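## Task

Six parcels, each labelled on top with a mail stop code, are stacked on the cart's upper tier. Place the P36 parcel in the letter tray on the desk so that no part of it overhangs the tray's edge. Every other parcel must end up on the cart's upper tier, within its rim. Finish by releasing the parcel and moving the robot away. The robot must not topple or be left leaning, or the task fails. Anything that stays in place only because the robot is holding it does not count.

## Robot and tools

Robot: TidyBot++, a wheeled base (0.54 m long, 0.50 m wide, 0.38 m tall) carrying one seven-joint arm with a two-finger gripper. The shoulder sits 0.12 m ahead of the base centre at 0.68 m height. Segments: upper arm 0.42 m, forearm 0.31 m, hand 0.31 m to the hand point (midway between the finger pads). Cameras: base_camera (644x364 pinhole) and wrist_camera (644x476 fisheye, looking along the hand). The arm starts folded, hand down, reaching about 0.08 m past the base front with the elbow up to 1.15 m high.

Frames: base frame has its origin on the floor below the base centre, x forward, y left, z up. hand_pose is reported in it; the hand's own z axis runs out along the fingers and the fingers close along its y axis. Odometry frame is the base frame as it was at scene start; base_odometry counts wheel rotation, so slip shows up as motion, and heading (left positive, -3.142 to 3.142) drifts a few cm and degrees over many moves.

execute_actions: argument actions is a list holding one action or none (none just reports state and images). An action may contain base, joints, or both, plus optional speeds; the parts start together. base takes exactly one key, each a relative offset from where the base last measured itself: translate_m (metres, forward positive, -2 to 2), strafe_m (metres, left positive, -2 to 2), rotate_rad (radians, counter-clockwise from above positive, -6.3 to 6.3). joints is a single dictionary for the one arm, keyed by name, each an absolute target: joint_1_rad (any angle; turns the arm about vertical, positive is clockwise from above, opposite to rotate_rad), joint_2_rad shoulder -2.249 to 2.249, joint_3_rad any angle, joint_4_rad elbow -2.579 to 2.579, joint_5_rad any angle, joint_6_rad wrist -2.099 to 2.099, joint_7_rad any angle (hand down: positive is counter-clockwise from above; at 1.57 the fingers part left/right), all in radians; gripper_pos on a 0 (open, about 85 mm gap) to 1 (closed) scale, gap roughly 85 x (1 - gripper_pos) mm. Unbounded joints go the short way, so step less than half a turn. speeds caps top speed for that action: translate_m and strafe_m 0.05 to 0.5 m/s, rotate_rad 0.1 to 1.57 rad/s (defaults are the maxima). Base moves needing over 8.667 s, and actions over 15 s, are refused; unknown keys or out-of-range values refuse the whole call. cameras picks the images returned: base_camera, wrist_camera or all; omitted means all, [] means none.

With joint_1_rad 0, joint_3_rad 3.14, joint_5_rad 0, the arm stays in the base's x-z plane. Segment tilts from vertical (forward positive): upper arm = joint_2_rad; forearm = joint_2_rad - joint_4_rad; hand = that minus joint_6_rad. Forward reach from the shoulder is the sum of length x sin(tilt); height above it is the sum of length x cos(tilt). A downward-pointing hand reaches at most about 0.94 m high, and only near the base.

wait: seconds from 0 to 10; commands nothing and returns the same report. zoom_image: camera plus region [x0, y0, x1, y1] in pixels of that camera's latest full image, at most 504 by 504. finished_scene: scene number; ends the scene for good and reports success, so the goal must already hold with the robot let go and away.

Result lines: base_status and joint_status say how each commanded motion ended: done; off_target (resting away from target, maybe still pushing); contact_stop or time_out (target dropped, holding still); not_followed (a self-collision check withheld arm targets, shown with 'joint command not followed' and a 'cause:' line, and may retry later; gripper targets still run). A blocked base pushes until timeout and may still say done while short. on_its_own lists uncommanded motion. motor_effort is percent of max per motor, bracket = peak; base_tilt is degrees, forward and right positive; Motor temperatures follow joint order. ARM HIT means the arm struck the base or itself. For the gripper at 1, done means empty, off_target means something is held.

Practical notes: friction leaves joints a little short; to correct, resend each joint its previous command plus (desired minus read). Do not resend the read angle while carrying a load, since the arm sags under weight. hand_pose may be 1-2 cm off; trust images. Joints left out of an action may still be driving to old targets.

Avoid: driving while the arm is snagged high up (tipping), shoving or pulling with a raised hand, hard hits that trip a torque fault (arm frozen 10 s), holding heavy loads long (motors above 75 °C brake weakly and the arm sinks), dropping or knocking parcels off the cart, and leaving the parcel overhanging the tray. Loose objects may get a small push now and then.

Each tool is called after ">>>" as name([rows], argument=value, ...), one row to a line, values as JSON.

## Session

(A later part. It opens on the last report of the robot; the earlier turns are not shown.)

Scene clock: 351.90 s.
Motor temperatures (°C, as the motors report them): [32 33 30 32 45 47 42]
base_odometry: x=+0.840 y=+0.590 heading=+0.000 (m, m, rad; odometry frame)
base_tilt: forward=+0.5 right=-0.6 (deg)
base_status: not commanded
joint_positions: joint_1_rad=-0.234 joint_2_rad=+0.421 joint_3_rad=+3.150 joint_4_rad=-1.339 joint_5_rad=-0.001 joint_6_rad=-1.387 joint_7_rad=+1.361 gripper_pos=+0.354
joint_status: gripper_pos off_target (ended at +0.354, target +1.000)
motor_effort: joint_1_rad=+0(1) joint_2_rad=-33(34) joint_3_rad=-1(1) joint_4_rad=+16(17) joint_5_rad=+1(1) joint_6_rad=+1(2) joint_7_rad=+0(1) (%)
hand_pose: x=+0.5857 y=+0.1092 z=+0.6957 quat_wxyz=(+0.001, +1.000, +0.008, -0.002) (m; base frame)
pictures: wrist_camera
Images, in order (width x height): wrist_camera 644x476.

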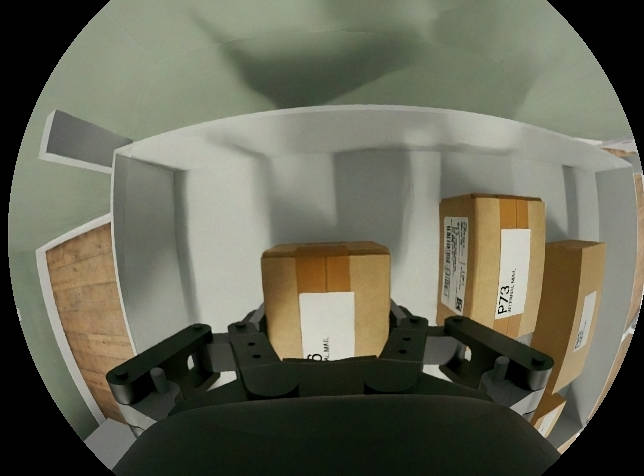

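>>> execute_actions([
  {"base": {"translate_m": -0.06}, "speeds": {"translate_m": 0.06}, "joints": {"joint_4_rad": -0.70, "joint_6_rad": -2.04}},
])

Scene clock: 431.47 s.
Motor temperatures (°C, as the motors report them): [32 34 30 32 45 47 42]
base_odometry: x=+0.780 y=+0.590 heading=+0.000 (m, m, rad; odometry frame)
base_tilt: forward=+0.5 right=-0.6 (deg)
base_status: done
joint_positions: joint_1_rad=-0.233 joint_2_rad=+0.421 joint_3_rad=+3.150 joint_4_rad=-0.718 joint_5_rad=-0.001 joint_6_rad=-2.006 joint_7_rad=+1.361 gripper_pos=+0.354
joint_status: all done
motor_effort: joint_1_rad=+0(1) joint_2_rad=-31(36) joint_3_rad=-1(1) joint_4_rad=+15(17) joint_5_rad=+1(1) joint_6_rad=+0(2) joint_7_rad=-2(1) (%)
hand_pose: x=+0.5634 y=+0.1044 z=+0.8862 quat_wxyz=(+0.001, +1.000, +0.008, -0.001) (m; base frame)
pictures: base_camera, wrist_camera
Images, in order (width x height): base_camera 644x364, wrist_camera 644x476.

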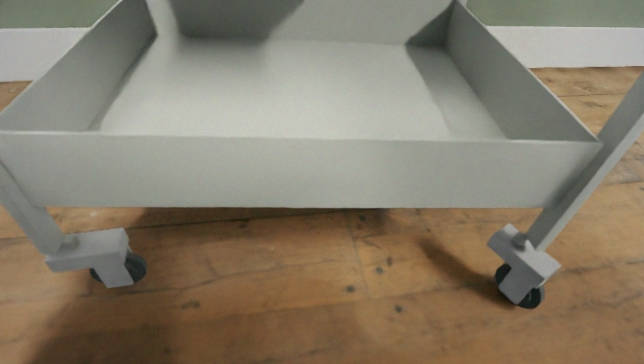

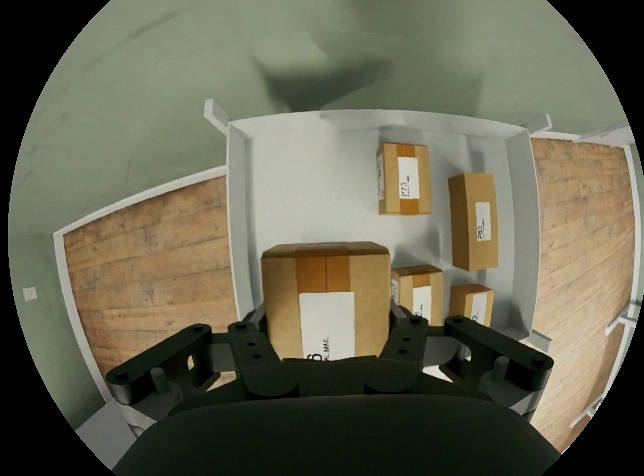

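>>> execute_actions([
  {"base": {"rotate_rad": -0.448}},
])

Scene clock: 439.77 s.
Motor temperatures (°C, as the motors report them): [32 34 30 32 45 47 42]
base_odometry: x=+0.780 y=+0.590 heading=-0.447 (m, m, rad; odometry frame)
base_tilt: forward=+0.5 right=-0.6 (deg)
base_status: done
joint_positions: joint_1_rad=-0.217 joint_2_rad=+0.421 joint_3_rad=+3.155 joint_4_rad=-0.718 joint_5_rad=+0.002 joint_6_rad=-2.006 joint_7_rad=+1.361 gripper_pos=+0.354
joint_status: not commanded
motor_effort: joint_1_rad=+0(5) joint_2_rad=-31(33) joint_3_rad=-1(2) joint_4_rad=+15(15) joint_5_rad=+1(2) joint_6_rad=+1(1) joint_7_rad=-1(1) (%)
hand_pose: x=+0.5656 y=+0.0947 z=+0.8862 quat_wxyz=(+0.004, +1.000, -0.003, -0.001) (m; base frame)
pictures: base_camera, wrist_camera
Images, in order (width x height): base_camera 644x364, wrist_camera 644x476.

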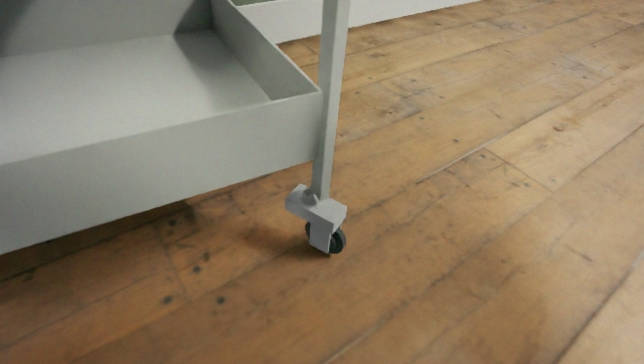

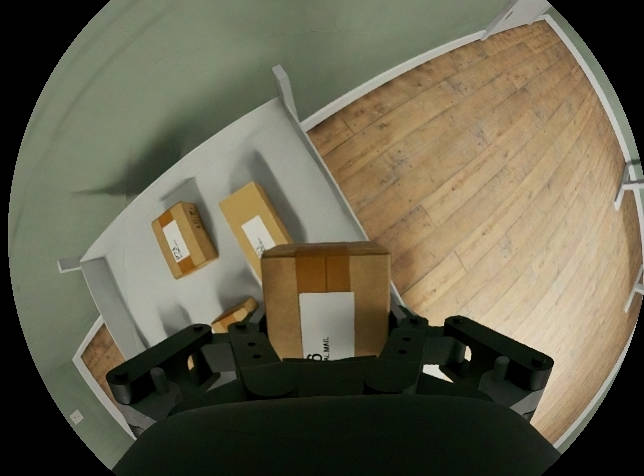

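>>> execute_actions([
  {"base": {"strafe_m": -1.9}, "joints": {"joint_1_rad": 1.15, "joint_6_rad": -1.52, "joint_7_rad": 1.61}},
])

Scene clock: 458.77 s.
Motor temperatures (°C, as the motors report them): [32 34 30 32 45 47 42]
base_odometry: x=-0.045 y=-1.122 heading=-0.449 (m, m, rad; odometry frame)
base_tilt: forward=+0.4 right=-0.6 (deg)
base_status: done
joint_positions: joint_1_rad=+1.146 joint_2_rad=+0.422 joint_3_rad=+3.155 joint_4_rad=-0.718 joint_5_rad=+0.002 joint_6_rad=-1.554 joint_7_rad=+1.575 gripper_pos=+0.354
joint_status: all done
motor_effort: joint_1_rad=+0(5) joint_2_rad=-34(37) joint_3_rad=-1(1) joint_4_rad=+17(18) joint_5_rad=+0(2) joint_6_rad=+5(5) joint_7_rad=-1(1) (%)
hand_pose: x=+0.3584 y=-0.5422 z=+0.9164 quat_wxyz=(+0.125, +0.817, -0.531, +0.183) (m; base frame)
pictures: base_camera, wrist_camera
Images, in order (width x height): base_camera 644x364, wrist_camera 644x476.

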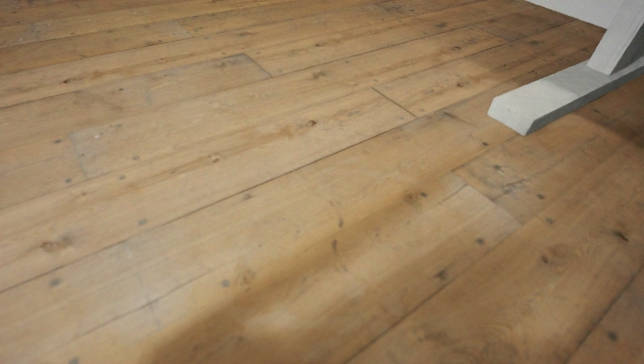

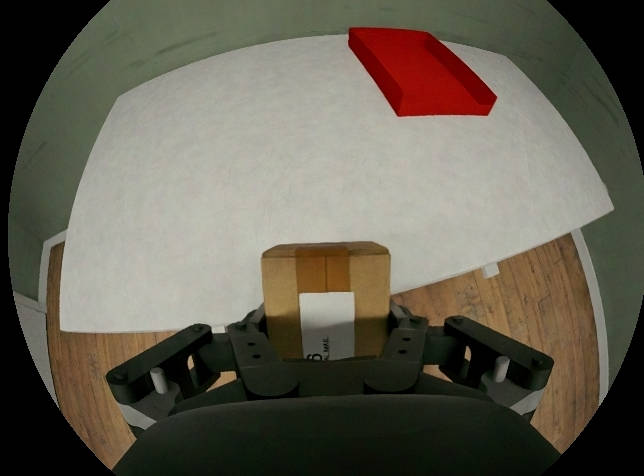

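>>> zoom_image(camera="wrist_camera", region=[330, 10, 520, 140])

>>> zoom_image(camera="wrist_camera", region=[380, 180, 630, 340])

>>> zoom_image(camera="wrist_camera", region=[30, 220, 280, 380])

Region (330, 10, 520, 140) of wrist_camera's 644x476 image, scaled by 2.653; it fills the top 345 rows of this view, and the rest is white.

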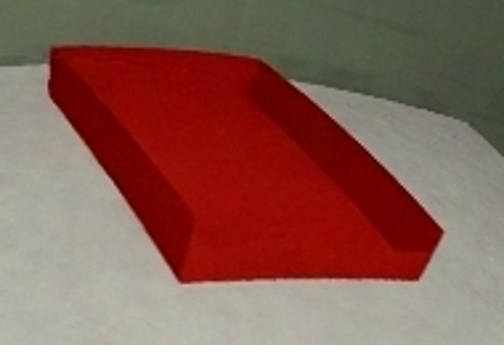

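Region (380, 180, 630, 340) of wrist_camera's 644x476 image, scaled by 2.016; it fills the top 323 rows of this view, and the rest is white.

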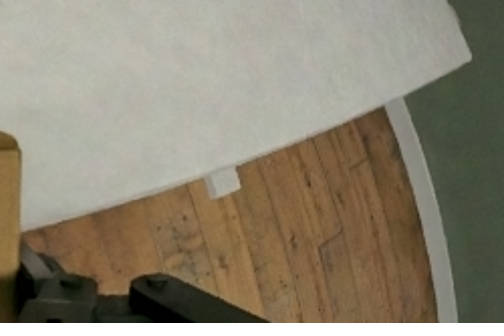

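Region (30, 220, 280, 380) of wrist_camera's 644x476 image, scaled by 2.016; it fills the top 323 rows of this view, and the rest is white.

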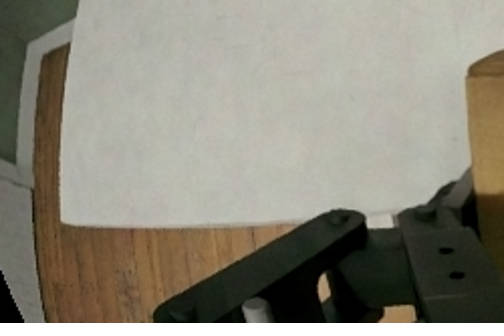

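>>> execute_actions([
  {"base": {"strafe_m": -0.58}, "joints": {"joint_2_rad": 0.47, "joint_6_rad": -1.795, "joint_7_rad": 1.815}},
])

Scene clock: 581.20 s.
Motor temperatures (°C, as the motors report them): [32 35 30 32 45 48 42]
base_odometry: x=-0.297 y=-1.644 heading=-0.450 (m, m, rad; odometry frame)
base_tilt: forward=+0.5 right=-0.6 (deg)
base_status: done
joint_positions: joint_1_rad=+1.146 joint_2_rad=+0.464 joint_3_rad=+3.155 joint_4_rad=-0.713 joint_5_rad=+0.002 joint_6_rad=-1.782 joint_7_rad=+1.792 gripper_pos=+0.354
joint_status: all done
motor_effort: joint_1_rad=+1(3) joint_2_rad=-36(37) joint_3_rad=-1(1) joint_4_rad=+17(18) joint_5_rad=+1(2) joint_6_rad=+2(5) joint_7_rad=-1(1) (%)
hand_pose: x=+0.3355 y=-0.4897 z=+0.8722 quat_wxyz=(+0.061, +0.889, -0.449, +0.068) (m; base frame)
pictures: base_camera, wrist_camera
Images, in order (width x height): base_camera 644x364, wrist_camera 644x476.

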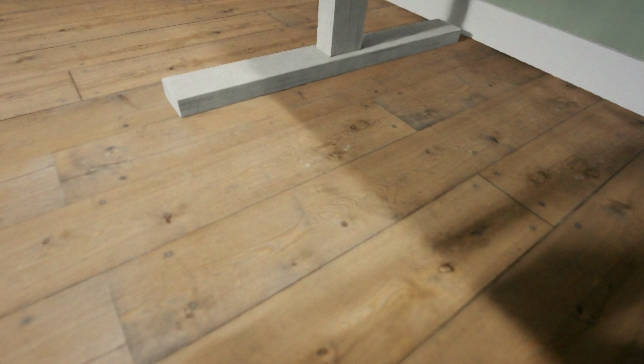

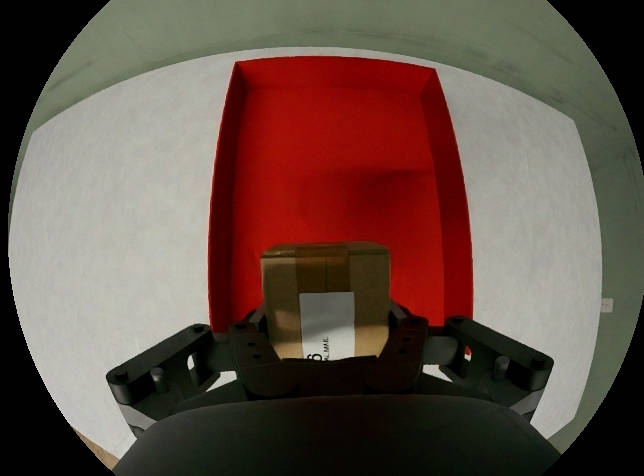

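>>> zoom_image(camera="wrist_camera", region=[380, 280, 560, 400])

>>> zoom_image(camera="wrist_camera", region=[120, 280, 300, 400])

>>> zoom_image(camera="wrist_camera", region=[200, 40, 480, 140])

Region (380, 280, 560, 400) of wrist_camera's 644x476 image, scaled by 2.800.

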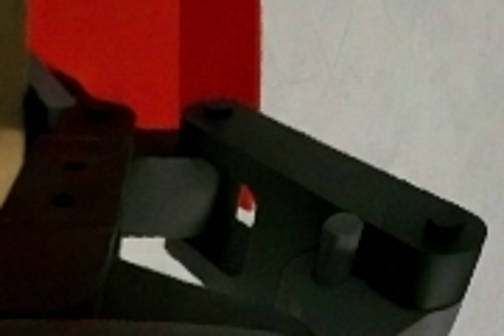

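Region (120, 280, 300, 400) of wrist_camera's 644x476 image, scaled by 2.800.

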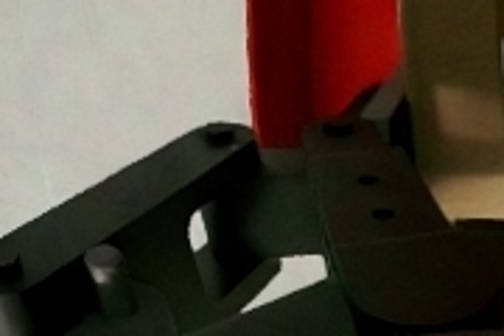

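Region (200, 40, 480, 140) of wrist_camera's 644x476 image, scaled by 1.800; it fills the top 180 rows of this view, and the rest is white.

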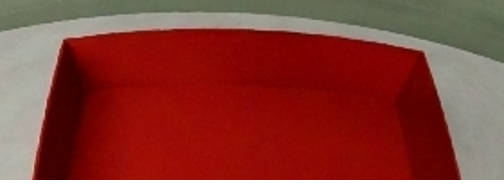

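>>> execute_actions([
  {"joints": {"joint_2_rad": 0.663}},
], cameras=["wrist_camera"])

Scene clock: 633.83 s.
Motor temperatures (°C, as the motors report them): [32 35 30 32 45 47 42]
base_odometry: x=-0.297 y=-1.644 heading=-0.450 (m, m, rad; odometry frame)
base_tilt: forward=+0.5 right=-0.6 (deg)
base_status: not commanded
joint_positions: joint_1_rad=+1.146 joint_2_rad=+0.671 joint_3_rad=+3.155 joint_4_rad=-0.712 joint_5_rad=+0.002 joint_6_rad=-1.782 joint_7_rad=+1.792 gripper_pos=+0.354
joint_status: all done
motor_effort: joint_1_rad=+1(1) joint_2_rad=-41(45) joint_3_rad=-1(1) joint_4_rad=+16(18) joint_5_rad=+1(1) joint_6_rad=+0(2) joint_7_rad=-1(1) (%)
hand_pose: x=+0.3469 y=-0.5151 z=+0.7585 quat_wxyz=(-0.004, +0.893, -0.451, -0.012) (m; base frame)
pictures: wrist_camera
Images, in order (width x height): wrist_camera 644x476.

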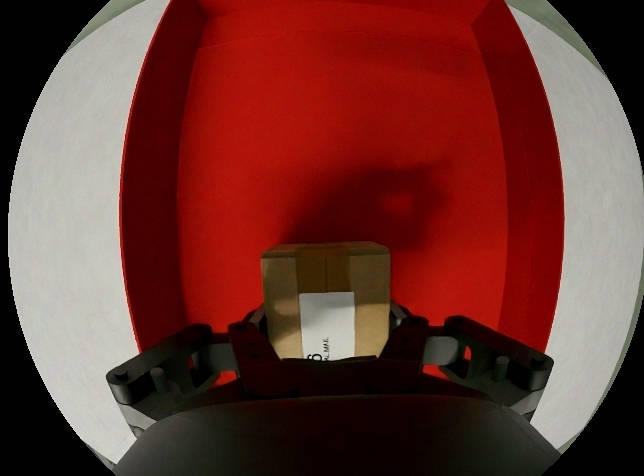

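>>> zoom_image(camera="wrist_camera", region=[100, 200, 300, 300])

>>> zoom_image(camera="wrist_camera", region=[380, 200, 580, 300])

Region (100, 200, 300, 300) of wrist_camera's 644x476 image, scaled by 2.520.

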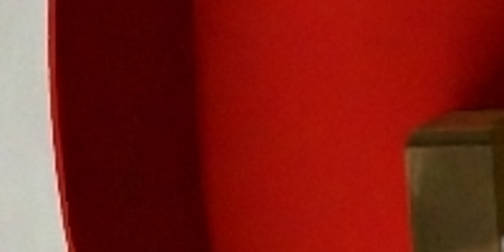

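Region (380, 200, 580, 300) of wrist_camera's 644x476 image, scaled by 2.520.

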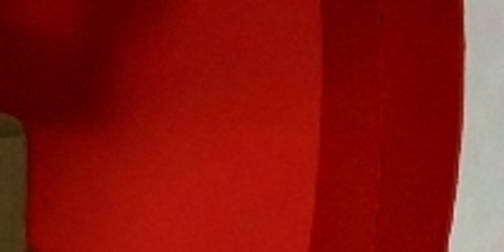

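>>> execute_actions([
  {"joints": {"gripper_pos": 0.12}},
], cameras=["wrist_camera"])

Scene clock: 675.67 s.
Motor temperatures (°C, as the motors report them): [32 36 30 32 45 47 42]
base_odometry: x=-0.297 y=-1.644 heading=-0.450 (m, m, rad; odometry frame)
base_tilt: forward=+0.4 right=-0.6 (deg)
base_status: not commanded
joint_positions: joint_1_rad=+1.146 joint_2_rad=+0.671 joint_3_rad=+3.155 joint_4_rad=-0.712 joint_5_rad=+0.002 joint_6_rad=-1.782 joint_7_rad=+1.792 gripper_pos=+0.120
joint_status: all done
motor_effort: joint_1_rad=+0(1) joint_2_rad=-40(41) joint_3_rad=-1(1) joint_4_rad=+16(16) joint_5_rad=+0(1) joint_6_rad=+1(1) joint_7_rad=-1(1) (%)
hand_pose: x=+0.3469 y=-0.5151 z=+0.7585 quat_wxyz=(-0.004, +0.893, -0.451, -0.012) (m; base frame)
pictures: wrist_camera
Images, in order (width x height): wrist_camera 644x476.

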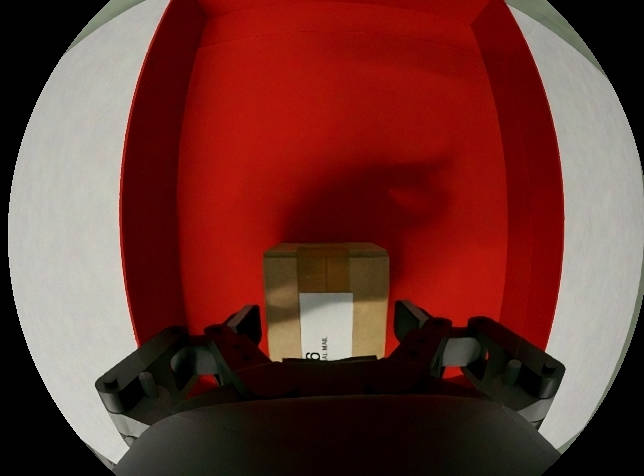

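>>> execute_actions([
  {"joints": {"joint_2_rad": 0.45}},
], cameras=["wrist_camera"])

Scene clock: 679.60 s.
Motor temperatures (°C, as the motors report them): [32 36 30 32 45 47 42]
base_odometry: x=-0.297 y=-1.644 heading=-0.450 (m, m, rad; odometry frame)
base_tilt: forward=+0.5 right=-0.6 (deg)
base_status: not commanded
joint_positions: joint_1_rad=+1.146 joint_2_rad=+0.445 joint_3_rad=+3.155 joint_4_rad=-0.708 joint_5_rad=+0.002 joint_6_rad=-1.782 joint_7_rad=+1.792 gripper_pos=+0.120
joint_status: all done
motor_effort: joint_1_rad=+0(0) joint_2_rad=-33(44) joint_3_rad=+0(1) joint_4_rad=+16(17) joint_5_rad=+1(1) joint_6_rad=+2(1) joint_7_rad=-1(1) (%)
hand_pose: x=+0.3342 y=-0.4870 z=+0.8843 quat_wxyz=(+0.069, +0.888, -0.449, +0.077) (m; base frame)
pictures: wrist_camera
Images, in order (width x height): wrist_camera 644x476.

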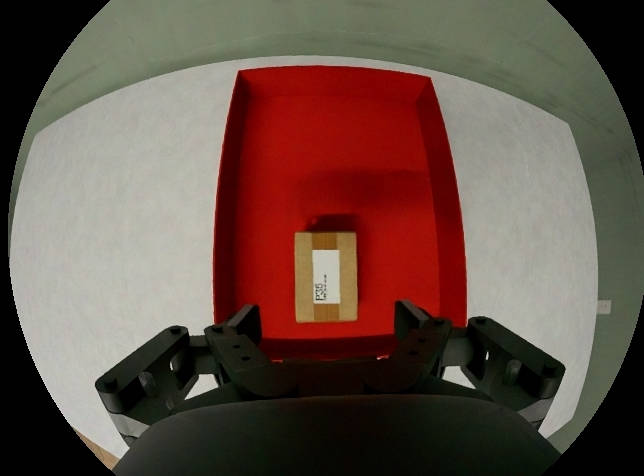

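>>> zoom_image(camera="wrist_camera", region=[260, 220, 400, 370])

Region (260, 220, 400, 370) of wrist_camera's 644x476 image, scaled by 3.360; it fills the left 470 columns of this view, and the rest is white.

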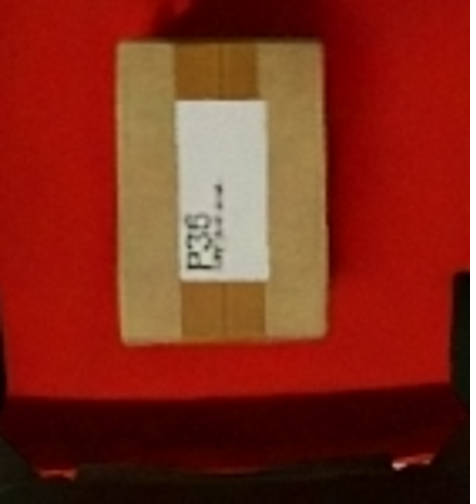

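>>> execute_actions([
  {"base": {"strafe_m": 0.4}, "joints": {"joint_2_rad": 0.1, "joint_4_rad": -1.0}},
])

Scene clock: 686.87 s.
Motor temperatures (°C, as the motors report them): [32 36 30 32 45 47 42]
base_odometry: x=-0.123 y=-1.284 heading=-0.450 (m, m, rad; odometry frame)
base_tilt: forward=+0.5 right=-0.5 (deg)
base_status: done
joint_positions: joint_1_rad=+1.149 joint_2_rad=+0.101 joint_3_rad=+3.154 joint_4_rad=-0.982 joint_5_rad=+0.002 joint_6_rad=-1.782 joint_7_rad=+1.792 gripper_pos=+0.120
joint_status: all done
motor_effort: joint_1_rad=+1(6) joint_2_rad=-19(39) joint_3_rad=-1(3) joint_4_rad=+15(16) joint_5_rad=+0(2) joint_6_rad=+3(3) joint_7_rad=-1(0) (%)
hand_pose: x=+0.2812 y=-0.3717 z=+0.9482 quat_wxyz=(+0.089, +0.883, -0.449, +0.105) (m; base frame)
pictures: base_camera, wrist_camera
Images, in order (width x height): base_camera 644x364, wrist_camera 644x476.

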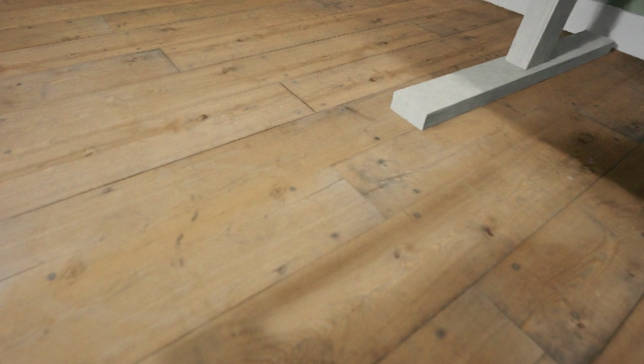

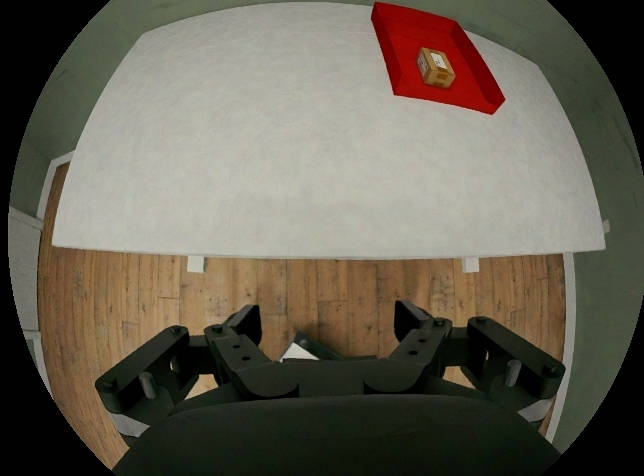

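The P36 parcel is sitting inside the tray and the robot is clear of the desk.

>>> finished_scene(scene=2)

The scene is finished: the task was done.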